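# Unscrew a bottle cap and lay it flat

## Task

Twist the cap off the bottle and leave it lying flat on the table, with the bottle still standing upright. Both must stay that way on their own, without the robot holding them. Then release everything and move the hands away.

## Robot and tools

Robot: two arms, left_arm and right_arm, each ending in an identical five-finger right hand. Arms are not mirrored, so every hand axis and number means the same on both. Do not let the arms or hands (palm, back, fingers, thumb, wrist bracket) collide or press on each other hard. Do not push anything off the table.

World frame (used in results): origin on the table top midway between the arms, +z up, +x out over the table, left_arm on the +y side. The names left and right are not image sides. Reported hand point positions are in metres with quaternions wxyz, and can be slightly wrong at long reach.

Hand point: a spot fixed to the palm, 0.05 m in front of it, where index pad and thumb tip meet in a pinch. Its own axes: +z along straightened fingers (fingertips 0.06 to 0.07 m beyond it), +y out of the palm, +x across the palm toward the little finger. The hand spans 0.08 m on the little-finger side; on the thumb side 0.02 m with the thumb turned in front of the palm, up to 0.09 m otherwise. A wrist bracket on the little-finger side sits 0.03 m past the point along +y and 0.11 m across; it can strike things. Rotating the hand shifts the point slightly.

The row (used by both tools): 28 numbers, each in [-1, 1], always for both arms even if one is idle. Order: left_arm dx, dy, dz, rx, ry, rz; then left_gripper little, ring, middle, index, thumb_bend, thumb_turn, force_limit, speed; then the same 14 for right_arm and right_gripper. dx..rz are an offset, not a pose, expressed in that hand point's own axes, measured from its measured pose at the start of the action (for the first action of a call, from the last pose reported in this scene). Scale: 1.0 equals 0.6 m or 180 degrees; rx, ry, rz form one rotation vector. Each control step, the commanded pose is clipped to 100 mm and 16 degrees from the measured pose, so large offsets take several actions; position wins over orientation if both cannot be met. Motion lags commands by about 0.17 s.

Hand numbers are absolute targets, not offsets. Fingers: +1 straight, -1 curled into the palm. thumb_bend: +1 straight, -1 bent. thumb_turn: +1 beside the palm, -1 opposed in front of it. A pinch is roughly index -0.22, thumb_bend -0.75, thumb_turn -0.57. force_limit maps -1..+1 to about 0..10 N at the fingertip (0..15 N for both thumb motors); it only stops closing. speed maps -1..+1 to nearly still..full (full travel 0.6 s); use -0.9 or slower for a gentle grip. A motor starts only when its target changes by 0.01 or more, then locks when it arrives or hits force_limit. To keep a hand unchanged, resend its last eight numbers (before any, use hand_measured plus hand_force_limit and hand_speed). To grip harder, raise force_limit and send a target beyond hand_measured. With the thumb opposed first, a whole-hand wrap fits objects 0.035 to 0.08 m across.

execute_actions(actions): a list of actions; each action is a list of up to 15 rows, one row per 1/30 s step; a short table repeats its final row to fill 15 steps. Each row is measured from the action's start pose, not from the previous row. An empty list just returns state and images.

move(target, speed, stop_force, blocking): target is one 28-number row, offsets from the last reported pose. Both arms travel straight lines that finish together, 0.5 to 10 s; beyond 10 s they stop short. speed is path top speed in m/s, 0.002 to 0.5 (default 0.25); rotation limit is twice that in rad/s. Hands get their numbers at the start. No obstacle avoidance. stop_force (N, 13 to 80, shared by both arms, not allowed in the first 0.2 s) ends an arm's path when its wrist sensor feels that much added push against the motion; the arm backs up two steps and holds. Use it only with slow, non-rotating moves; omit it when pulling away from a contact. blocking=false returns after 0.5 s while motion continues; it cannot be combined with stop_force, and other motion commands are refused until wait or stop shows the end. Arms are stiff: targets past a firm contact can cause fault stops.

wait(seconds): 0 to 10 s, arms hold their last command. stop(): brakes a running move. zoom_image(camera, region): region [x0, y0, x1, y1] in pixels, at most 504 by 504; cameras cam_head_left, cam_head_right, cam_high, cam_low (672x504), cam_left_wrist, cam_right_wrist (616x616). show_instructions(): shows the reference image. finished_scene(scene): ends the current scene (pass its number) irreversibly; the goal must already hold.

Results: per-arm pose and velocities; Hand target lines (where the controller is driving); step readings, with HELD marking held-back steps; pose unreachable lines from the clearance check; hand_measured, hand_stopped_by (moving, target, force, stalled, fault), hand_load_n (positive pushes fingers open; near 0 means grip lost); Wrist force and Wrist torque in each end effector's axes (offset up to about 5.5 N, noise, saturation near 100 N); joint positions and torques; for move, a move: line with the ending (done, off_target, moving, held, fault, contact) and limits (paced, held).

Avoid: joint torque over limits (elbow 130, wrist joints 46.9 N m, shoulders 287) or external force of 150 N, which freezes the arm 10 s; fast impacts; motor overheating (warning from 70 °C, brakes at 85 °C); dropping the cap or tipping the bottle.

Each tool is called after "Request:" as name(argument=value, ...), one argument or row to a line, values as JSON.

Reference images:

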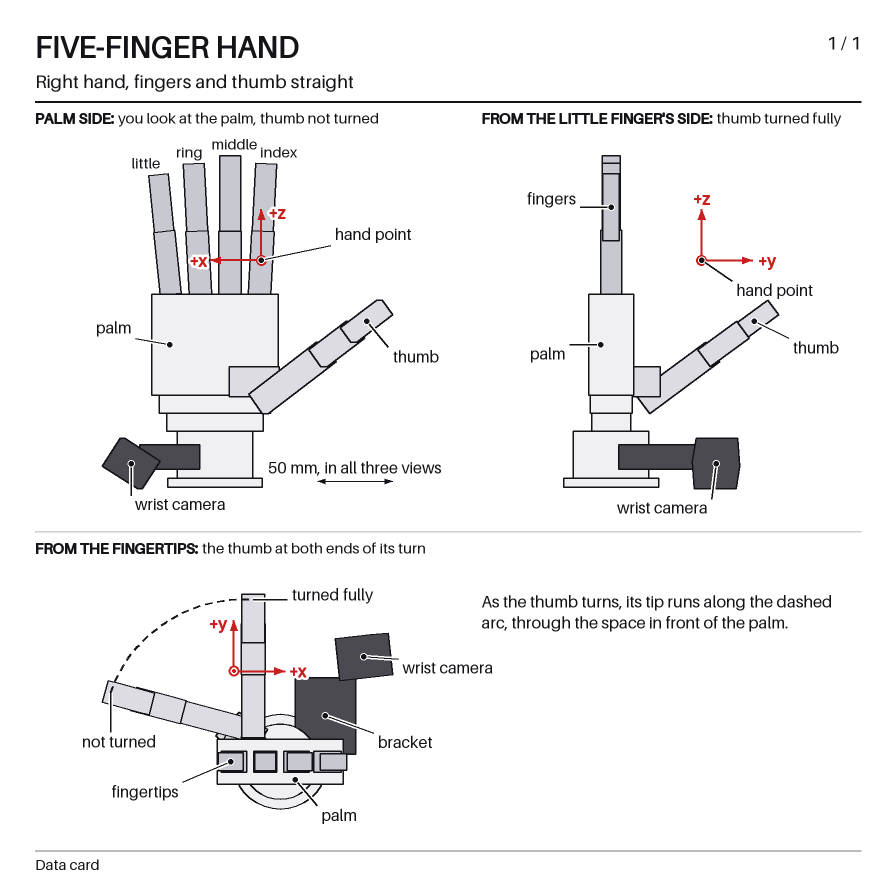

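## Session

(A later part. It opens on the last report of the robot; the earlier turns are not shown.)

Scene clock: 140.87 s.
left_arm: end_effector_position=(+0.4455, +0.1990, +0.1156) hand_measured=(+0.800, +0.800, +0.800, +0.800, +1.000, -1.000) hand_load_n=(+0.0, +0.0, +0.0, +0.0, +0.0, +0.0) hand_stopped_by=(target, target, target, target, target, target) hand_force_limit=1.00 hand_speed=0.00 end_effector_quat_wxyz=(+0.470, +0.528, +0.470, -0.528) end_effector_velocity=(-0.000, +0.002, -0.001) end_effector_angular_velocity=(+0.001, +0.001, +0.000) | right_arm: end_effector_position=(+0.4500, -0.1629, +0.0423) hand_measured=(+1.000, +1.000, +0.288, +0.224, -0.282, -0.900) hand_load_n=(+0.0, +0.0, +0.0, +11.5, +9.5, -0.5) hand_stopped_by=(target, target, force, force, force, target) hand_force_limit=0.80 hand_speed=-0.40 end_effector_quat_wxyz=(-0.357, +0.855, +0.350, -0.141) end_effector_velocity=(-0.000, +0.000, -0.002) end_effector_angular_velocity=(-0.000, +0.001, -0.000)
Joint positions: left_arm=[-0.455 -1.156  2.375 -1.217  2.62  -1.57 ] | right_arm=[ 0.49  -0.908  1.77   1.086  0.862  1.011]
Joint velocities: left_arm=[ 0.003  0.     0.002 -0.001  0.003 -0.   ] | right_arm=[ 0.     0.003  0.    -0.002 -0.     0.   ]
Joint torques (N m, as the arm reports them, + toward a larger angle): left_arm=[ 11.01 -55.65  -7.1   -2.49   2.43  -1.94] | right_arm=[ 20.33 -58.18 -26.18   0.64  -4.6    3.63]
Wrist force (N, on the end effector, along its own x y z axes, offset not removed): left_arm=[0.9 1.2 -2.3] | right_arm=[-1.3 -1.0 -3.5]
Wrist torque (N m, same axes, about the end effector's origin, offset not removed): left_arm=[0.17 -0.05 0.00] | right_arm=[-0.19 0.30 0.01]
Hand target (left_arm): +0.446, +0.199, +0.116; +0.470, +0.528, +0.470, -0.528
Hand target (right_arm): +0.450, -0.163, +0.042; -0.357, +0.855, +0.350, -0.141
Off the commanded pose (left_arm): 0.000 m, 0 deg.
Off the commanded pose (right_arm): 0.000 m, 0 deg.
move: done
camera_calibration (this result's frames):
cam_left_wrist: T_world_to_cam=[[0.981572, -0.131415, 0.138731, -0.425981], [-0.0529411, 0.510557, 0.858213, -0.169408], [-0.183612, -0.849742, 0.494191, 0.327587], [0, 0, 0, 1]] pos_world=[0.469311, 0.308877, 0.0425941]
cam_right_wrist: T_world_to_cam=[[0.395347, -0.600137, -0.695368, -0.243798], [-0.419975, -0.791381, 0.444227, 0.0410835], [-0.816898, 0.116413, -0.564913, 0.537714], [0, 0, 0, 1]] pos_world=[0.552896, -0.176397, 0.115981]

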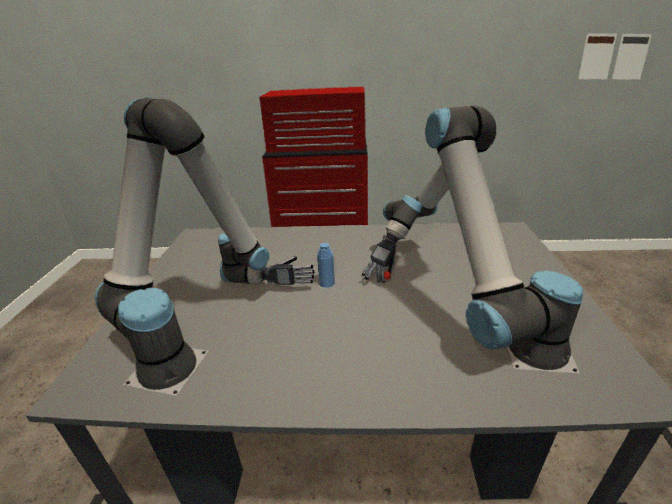

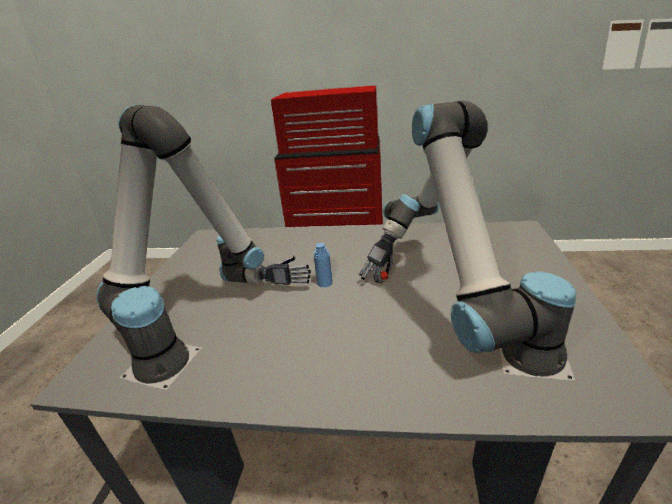

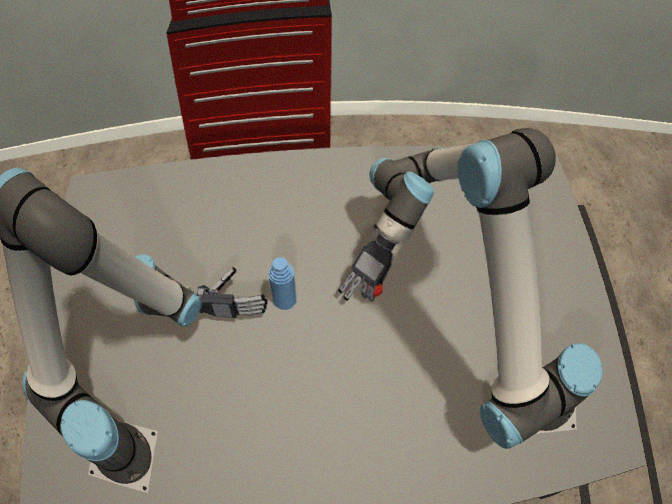

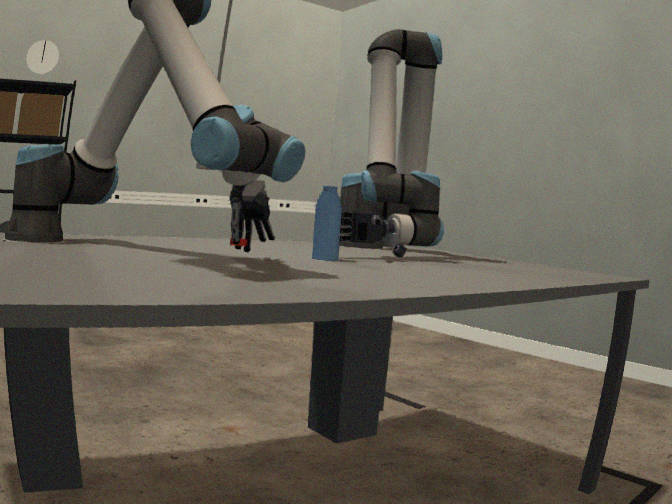

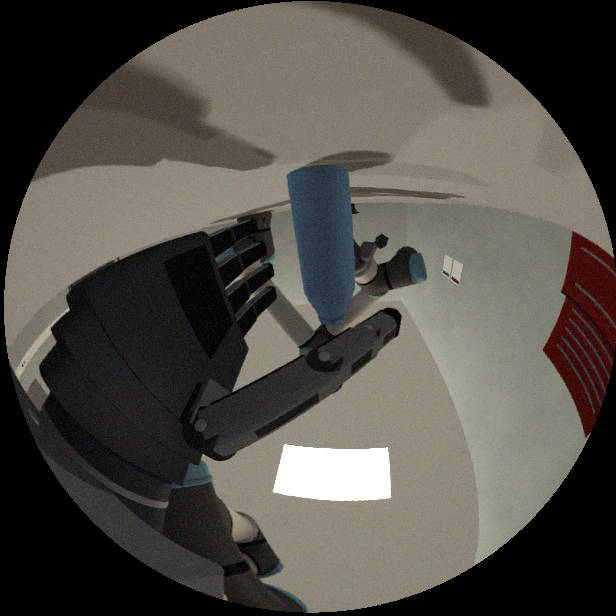

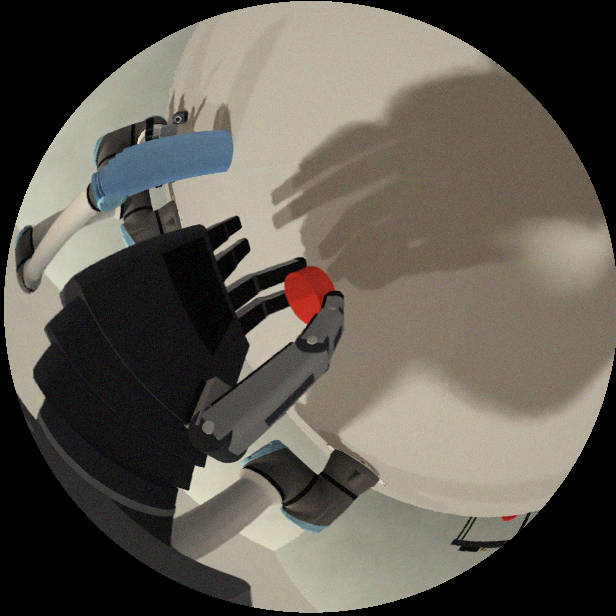

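Lower with stop force, then release.

Request:
move(
  target=[0,0,-0.1,0,0,0,0.8,0.8,0.8,0.8,1,-1,1,0,0,0.03,0.03,0,0,0,1,1,-0.6,-0.6,-0.8,-0.9,0.8,-0.4],
  speed=0.03,
  stop_force=13,
)

Request:
move(
  target=[0,0,0,0,0,0,0.8,0.8,0.8,0.8,1,-1,1,0,0,-0.003,-0.003,0,0,0,1,1,0.6,0.6,0.7,-0.9,0.6,-0.3],
)

Request:
move(
  target=[0,0,0,0,0,0,0.8,0.8,0.8,0.8,1,-1,1,0,0,-0.15,-0.15,0,0,0,1,1,0.6,0.6,0.7,-0.9,0.6,-0.3],
)

Request:
zoom_image(
  camera="cam_low",
  region=[130,130,430,300],
)

Scene clock: 143.50 s.
left_arm: end_effector_position=(+0.4524, +0.2582, +0.1156) hand_measured=(+0.800, +0.800, +0.800, +0.800, +1.000, -1.000) hand_load_n=(+0.0, +0.0, +0.0, +0.0, +0.0, +0.0) hand_stopped_by=(target, target, target, target, target, target) hand_force_limit=1.00 hand_speed=0.00 end_effector_quat_wxyz=(+0.470, +0.528, +0.470, -0.528) end_effector_velocity=(+0.001, +0.002, +0.001) end_effector_angular_velocity=(-0.001, -0.002, -0.000) | right_arm: end_effector_position=(+0.4500, -0.1628, +0.0288) hand_measured=(+1.000, +1.000, +0.288, +0.224, -0.282, -0.900) hand_load_n=(+0.0, +0.0, -0.5, +11.5, +9.5, -0.5) hand_stopped_by=(target, target, force, force, force, target) hand_force_limit=0.80 hand_speed=-0.40 end_effector_quat_wxyz=(-0.357, +0.855, +0.350, -0.141) end_effector_velocity=(-0.001, -0.001, +0.000) end_effector_angular_velocity=(-0.001, +0.002, +0.000)
Joint positions: left_arm=[-0.334 -1.16   2.385 -1.222  2.741 -1.57 ] | right_arm=[ 0.49  -0.89   1.771  1.068  0.862  1.011]
Joint velocities: left_arm=[ 0.005 -0.001 -0.    -0.001  0.006  0.   ] | right_arm=[-0.    -0.001  0.002  0.001  0.     0.   ]
Joint torques (N m, as the arm reports them, + toward a larger angle): left_arm=[ 12.63 -55.72  -8.16  -1.83   2.47   1.53] | right_arm=[ 12.73 -77.17 -13.49   4.78   3.84  -1.35]
Wrist force (N, on the end effector, along its own x y z axes, offset not removed): left_arm=[2.8 1.7 -5.0] | right_arm=[2.9 -11.0 -13.9]
Wrist torque (N m, same axes, about the end effector's origin, offset not removed): left_arm=[0.32 -0.30 0.26] | right_arm=[0.67 0.06 0.08]
Hand target (left_arm): +0.452, +0.259, +0.116; +0.470, +0.528, +0.470, -0.528
Hand target (right_arm): +0.450, -0.163, +0.029; -0.357, +0.855, +0.350, -0.141
Off the commanded pose (left_arm): 0.000 m, 0 deg.
Off the commanded pose (right_arm): 0.012 m, 0 deg.
move: contact (right_arm)
camera_calibration (this result's frames):
cam_left_wrist: T_world_to_cam=[[0.981571, -0.131381, 0.138772, -0.425008], [-0.0529958, 0.510554, 0.858211, -0.199292], [-0.183603, -0.849749, 0.494182, 0.379157], [0, 0, 0, 1]] pos_world=[0.476229, 0.3681, 0.0426416]
cam_right_wrist: T_world_to_cam=[[0.395254, -0.600158, -0.695403, -0.253131], [-0.419939, -0.791364, 0.444291, 0.0471966], [-0.816961, 0.116419, -0.564819, 0.530119], [0, 0, 0, 1]] pos_world=[0.552958, -0.176285, 0.102424]

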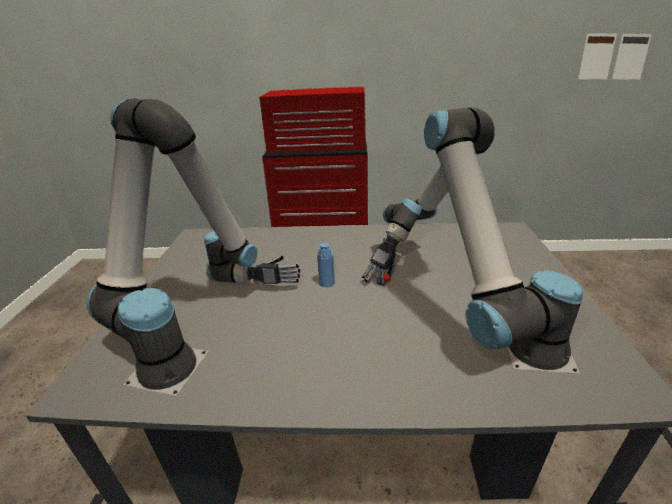

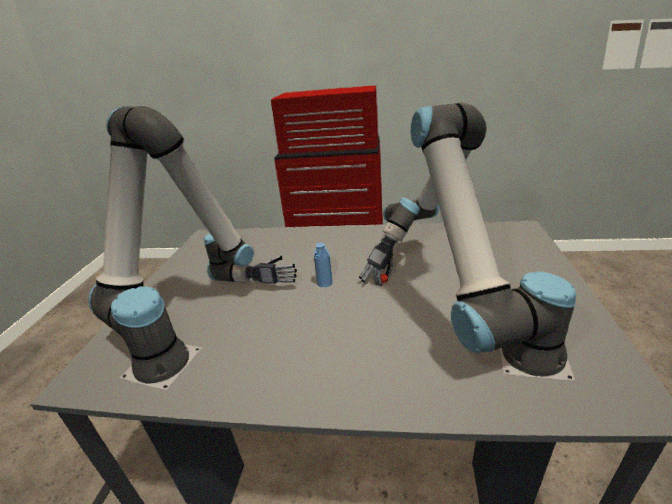

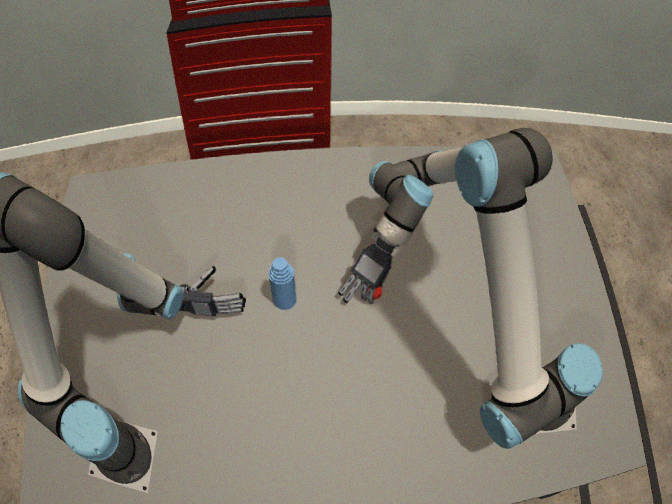

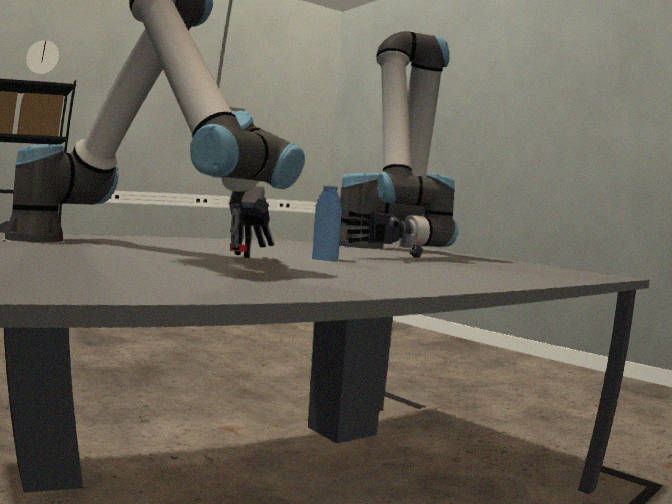

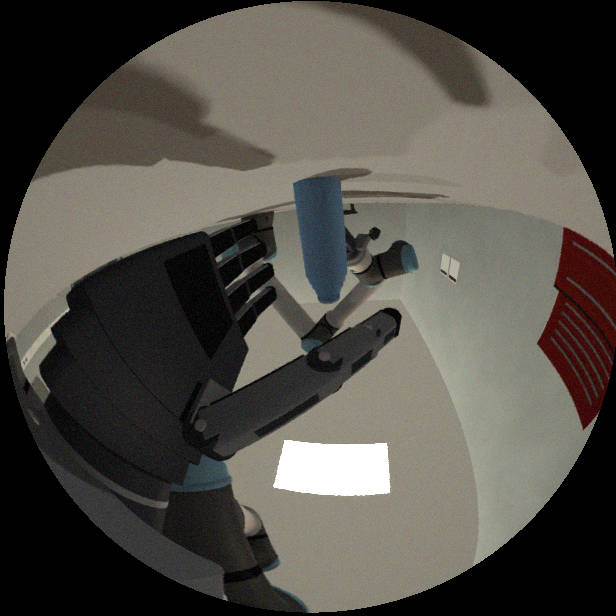

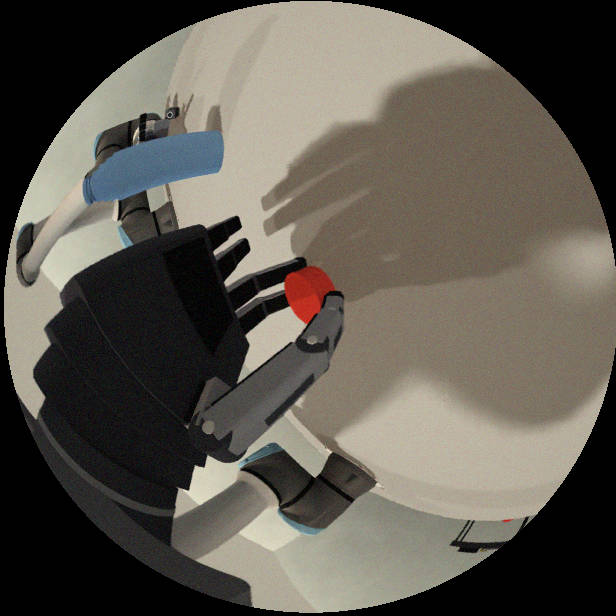

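Scene clock: 145.13 s.
left_arm: end_effector_position=(+0.4524, +0.2582, +0.1156) hand_measured=(+0.800, +0.800, +0.800, +0.800, +1.000, -1.000) hand_load_n=(+0.0, +0.0, +0.0, +0.0, +0.0, +0.0) hand_stopped_by=(target, target, target, target, target, target) hand_force_limit=1.00 hand_speed=0.00 end_effector_quat_wxyz=(+0.470, +0.528, +0.470, -0.528) end_effector_velocity=(-0.000, +0.000, +0.000) end_effector_angular_velocity=(-0.000, -0.000, +0.000) | right_arm: end_effector_position=(+0.4500, -0.1628, +0.0313) hand_measured=(+1.000, +1.000, +0.600, +0.600, +0.700, -0.900) hand_load_n=(+0.0, +0.0, +0.0, +0.0, +0.0, +0.0) hand_stopped_by=(target, target, target, target, target, target) hand_force_limit=0.60 hand_speed=-0.30 end_effector_quat_wxyz=(-0.357, +0.855, +0.350, -0.141) end_effector_velocity=(-0.001, -0.000, -0.001) end_effector_angular_velocity=(-0.001, +0.004, -0.000)
Joint positions: left_arm=[-0.334 -1.16   2.385 -1.222  2.741 -1.569] | right_arm=[ 0.49  -0.894  1.771  1.071  0.862  1.011]
Joint velocities: left_arm=[-0.    -0.001  0.001 -0.    -0.001 -0.   ] | right_arm=[-0.     0.001  0.001  0.002 -0.    -0.   ]
Joint torques (N m, as the arm reports them, + toward a larger angle): left_arm=[-12.64 -53.33  -7.39  -2.02  -3.03   0.94] | right_arm=[ -3.59 -87.6  -36.67   7.89  -4.93  -3.94]
Wrist force (N, on the end effector, along its own x y z axes, offset not removed): left_arm=[-1.5 0.1 -2.6] | right_arm=[3.9 -3.0 1.9]
Wrist torque (N m, same axes, about the end effector's origin, offset not removed): left_arm=[-0.04 0.36 -0.03] | right_arm=[-0.70 -0.67 0.11]
Hand target (left_arm): +0.452, +0.258, +0.116; +0.470, +0.528, +0.470, -0.528
Hand target (right_arm): +0.450, -0.163, +0.031; -0.357, +0.855, +0.350, -0.141
Off the commanded pose (left_arm): 0.000 m, 0 deg.
Off the commanded pose (right_arm): 0.000 m, 0 deg.
move: done
camera_calibration (this result's frames):
cam_left_wrist: T_world_to_cam=[[0.98157, -0.13138, 0.138776, -0.425009], [-0.0529989, 0.510555, 0.85821, -0.199292], [-0.183605, -0.849749, 0.494182, 0.379157], [0, 0, 0, 1]] pos_world=[0.476229, 0.3681, 0.0426424]
cam_right_wrist: T_world_to_cam=[[0.395275, -0.600159, -0.69539, -0.251371], [-0.41992, -0.791368, 0.444302, 0.0460327], [-0.816961, 0.116387, -0.564827, 0.531533], [0, 0, 0, 1]] pos_world=[0.552933, -0.176297, 0.104971]

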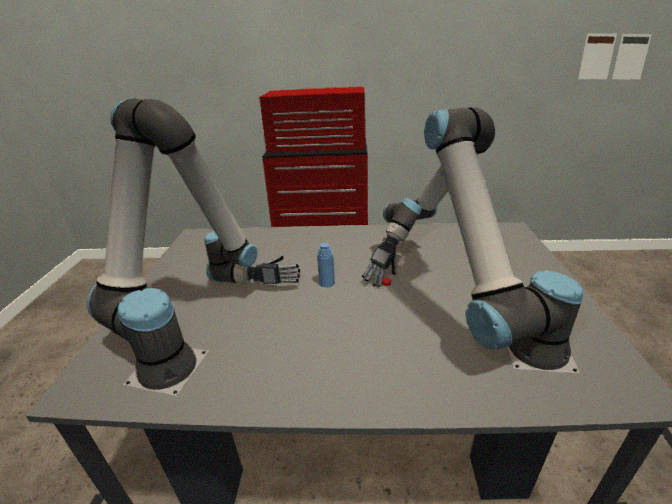

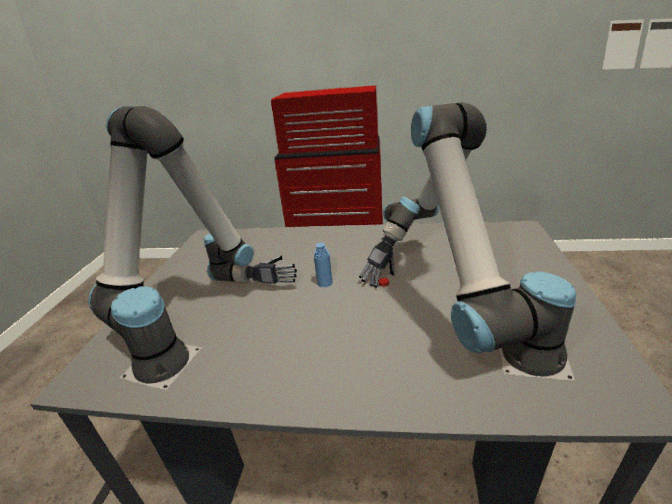

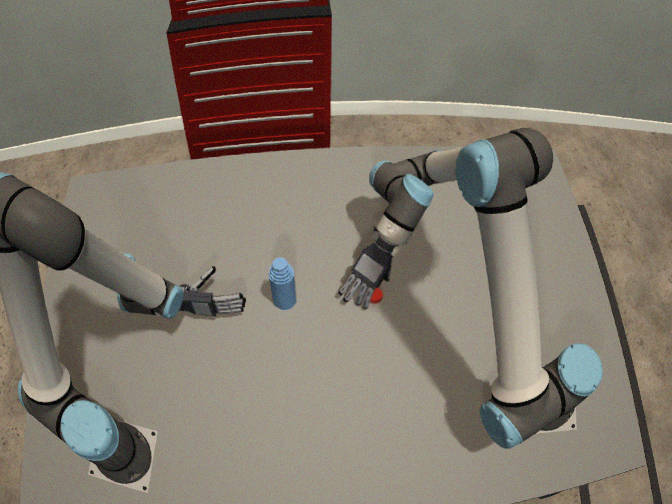

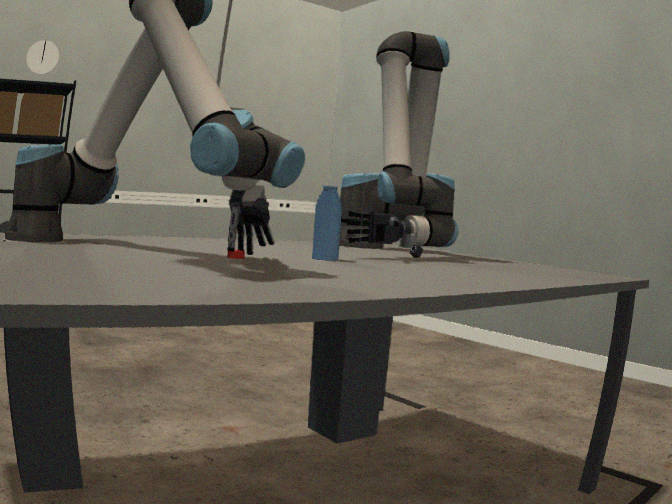

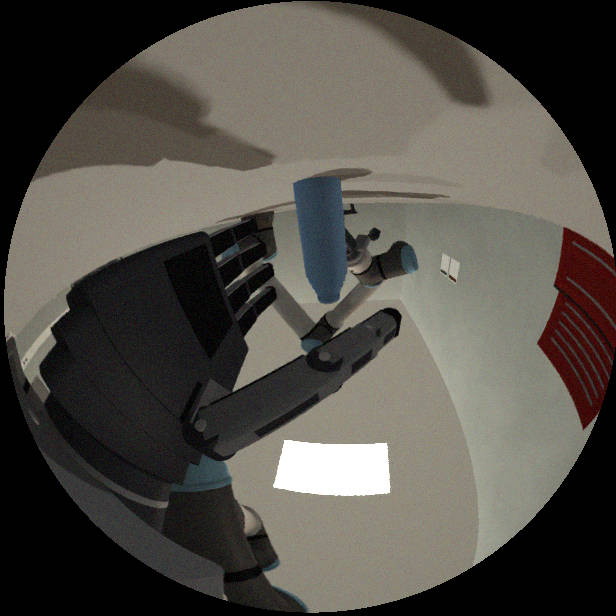

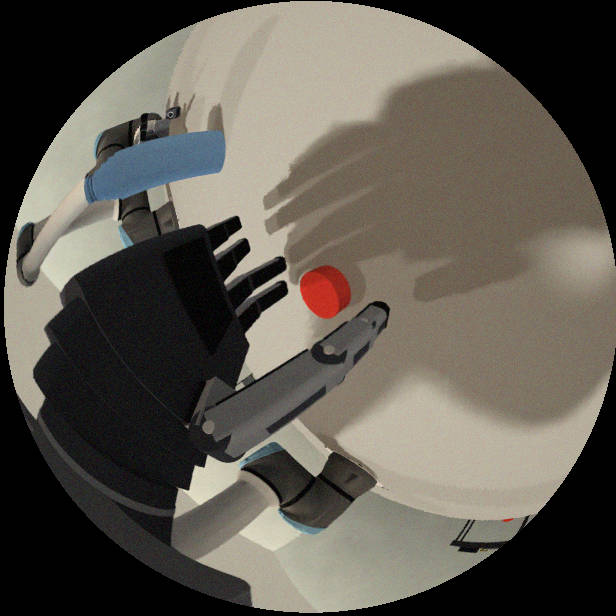

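Scene clock: 146.33 s.
left_arm: end_effector_position=(+0.4524, +0.2582, +0.1156) hand_measured=(+0.800, +0.800, +0.800, +0.800, +1.000, -1.000) hand_load_n=(+0.0, +0.0, +0.0, +0.0, +0.0, +0.0) hand_stopped_by=(target, target, target, target, target, target) hand_force_limit=1.00 hand_speed=0.00 end_effector_quat_wxyz=(+0.470, +0.528, +0.470, -0.528) end_effector_velocity=(+0.000, +0.000, +0.000) end_effector_angular_velocity=(+0.000, +0.000, +0.000) | right_arm: end_effector_position=(+0.4492, -0.1638, +0.1584) hand_measured=(+1.000, +1.000, +0.600, +0.600, +0.700, -0.900) hand_load_n=(+0.0, +0.0, +0.0, +0.0, +0.0, +0.0) hand_stopped_by=(target, target, target, target, target, target) hand_force_limit=0.60 hand_speed=-0.30 end_effector_quat_wxyz=(-0.357, +0.855, +0.350, -0.141) end_effector_velocity=(+0.000, -0.000, +0.002) end_effector_angular_velocity=(-0.000, -0.000, -0.000)
Joint positions: left_arm=[-0.334 -1.16   2.385 -1.222  2.741 -1.569] | right_arm=[ 0.489 -1.044  1.736  1.257  0.863  1.01 ]
Joint velocities: left_arm=[ 0. -0.  0.  0. -0. -0.] | right_arm=[-0.    -0.003 -0.001  0.004  0.    -0.   ]
Joint torques (N m, as the arm reports them, + toward a larger angle): left_arm=[-12.09 -53.85  -7.97  -1.6   -2.74   1.2 ] | right_arm=[-14.68 -82.97 -43.37   8.29   1.84  -4.3 ]
Wrist force (N, on the end effector, along its own x y z axes, offset not removed): left_arm=[-0.1 0.7 -2.8] | right_arm=[9.7 -1.0 1.8]
Wrist torque (N m, same axes, about the end effector's origin, offset not removed): left_arm=[0.13 0.14 0.04] | right_arm=[-0.23 -1.44 0.57]
Hand target (left_arm): +0.452, +0.258, +0.116; +0.470, +0.528, +0.470, -0.528
Hand target (right_arm): +0.449, -0.164, +0.159; -0.357, +0.855, +0.350, -0.141
Off the commanded pose (left_arm): 0.000 m, 0 deg.
Off the commanded pose (right_arm): 0.000 m, 0 deg.
move: done
camera_calibration (this result's frames):
cam_left_wrist: T_world_to_cam=[[0.98157, -0.13138, 0.138776, -0.425009], [-0.0529989, 0.510555, 0.85821, -0.199292], [-0.183605, -0.849749, 0.494182, 0.379157], [0, 0, 0, 1]] pos_world=[0.476229, 0.3681, 0.0426424]
cam_right_wrist: T_world_to_cam=[[0.395259, -0.600145, -0.695411, -0.163255], [-0.41993, -0.791374, 0.444282, -0.0115314], [-0.816963, 0.116418, -0.564817, 0.602742], [0, 0, 0, 1]] pos_world=[0.552104, -0.177273, 0.232032]

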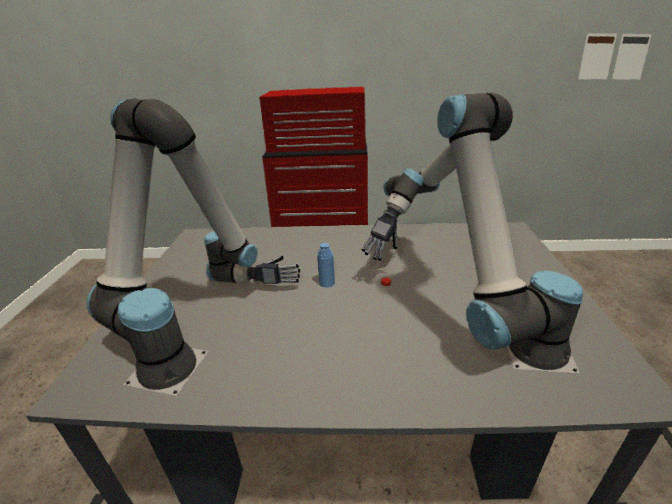

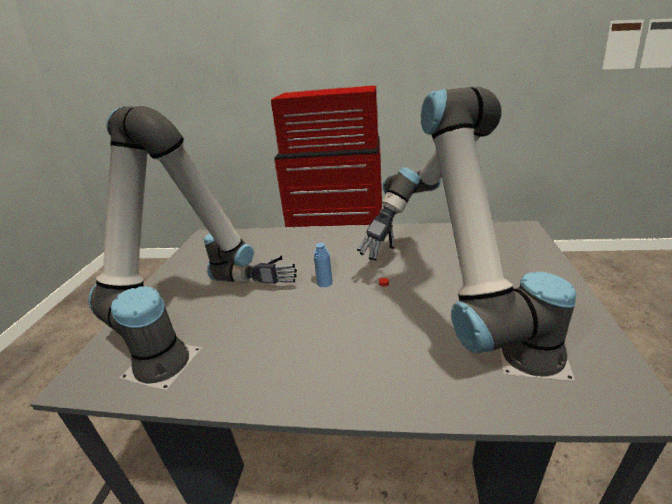

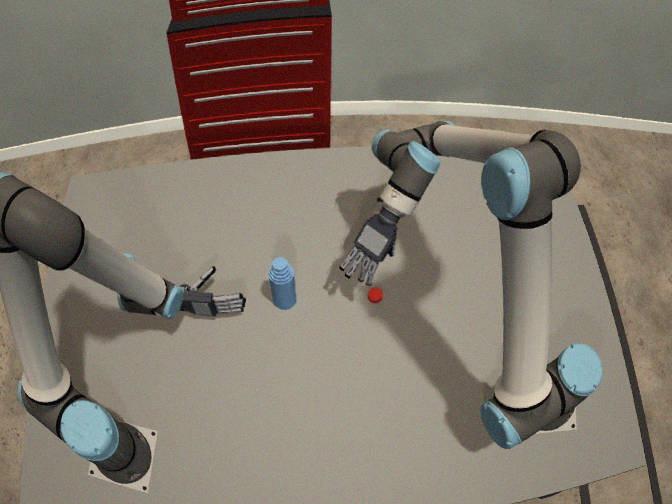

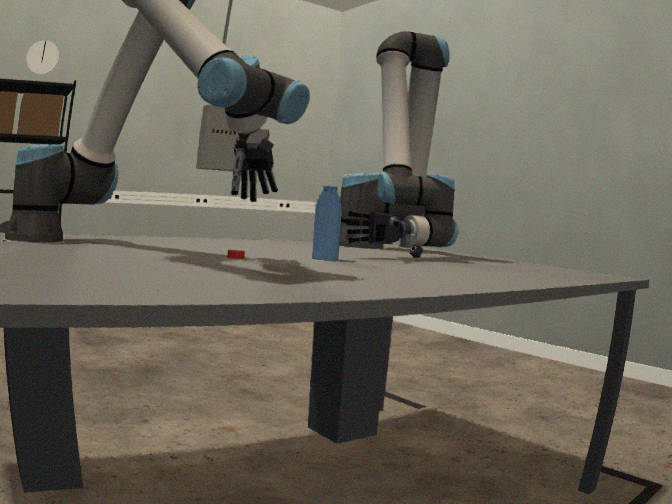

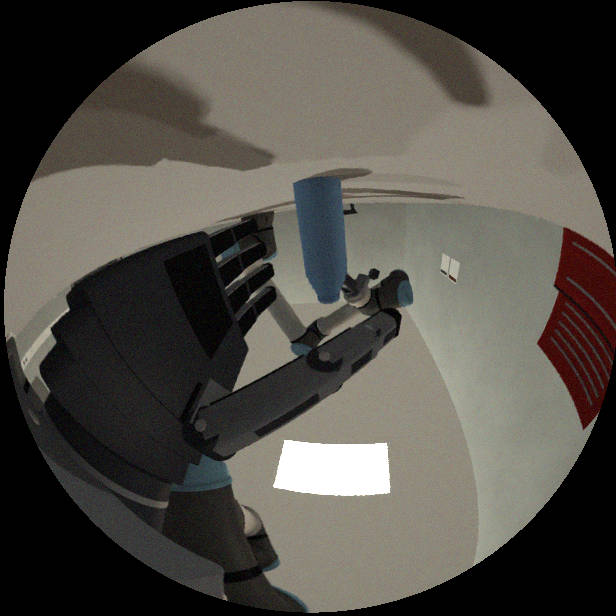

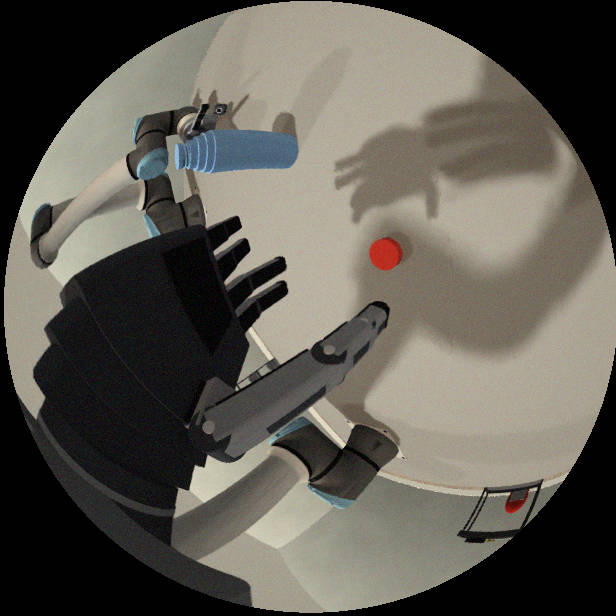

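Region (130, 130, 430, 300) of cam_low's 672x504 image, scaled by 1.680, with more detail than that image has; it fills the top 286 rows of this view, and the rest is white.

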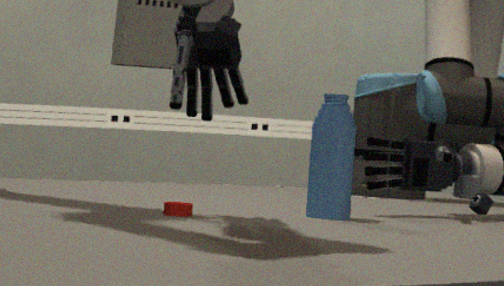

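Request:
finished_scene(
  scene=1,
)

The scene is finished: the task was done.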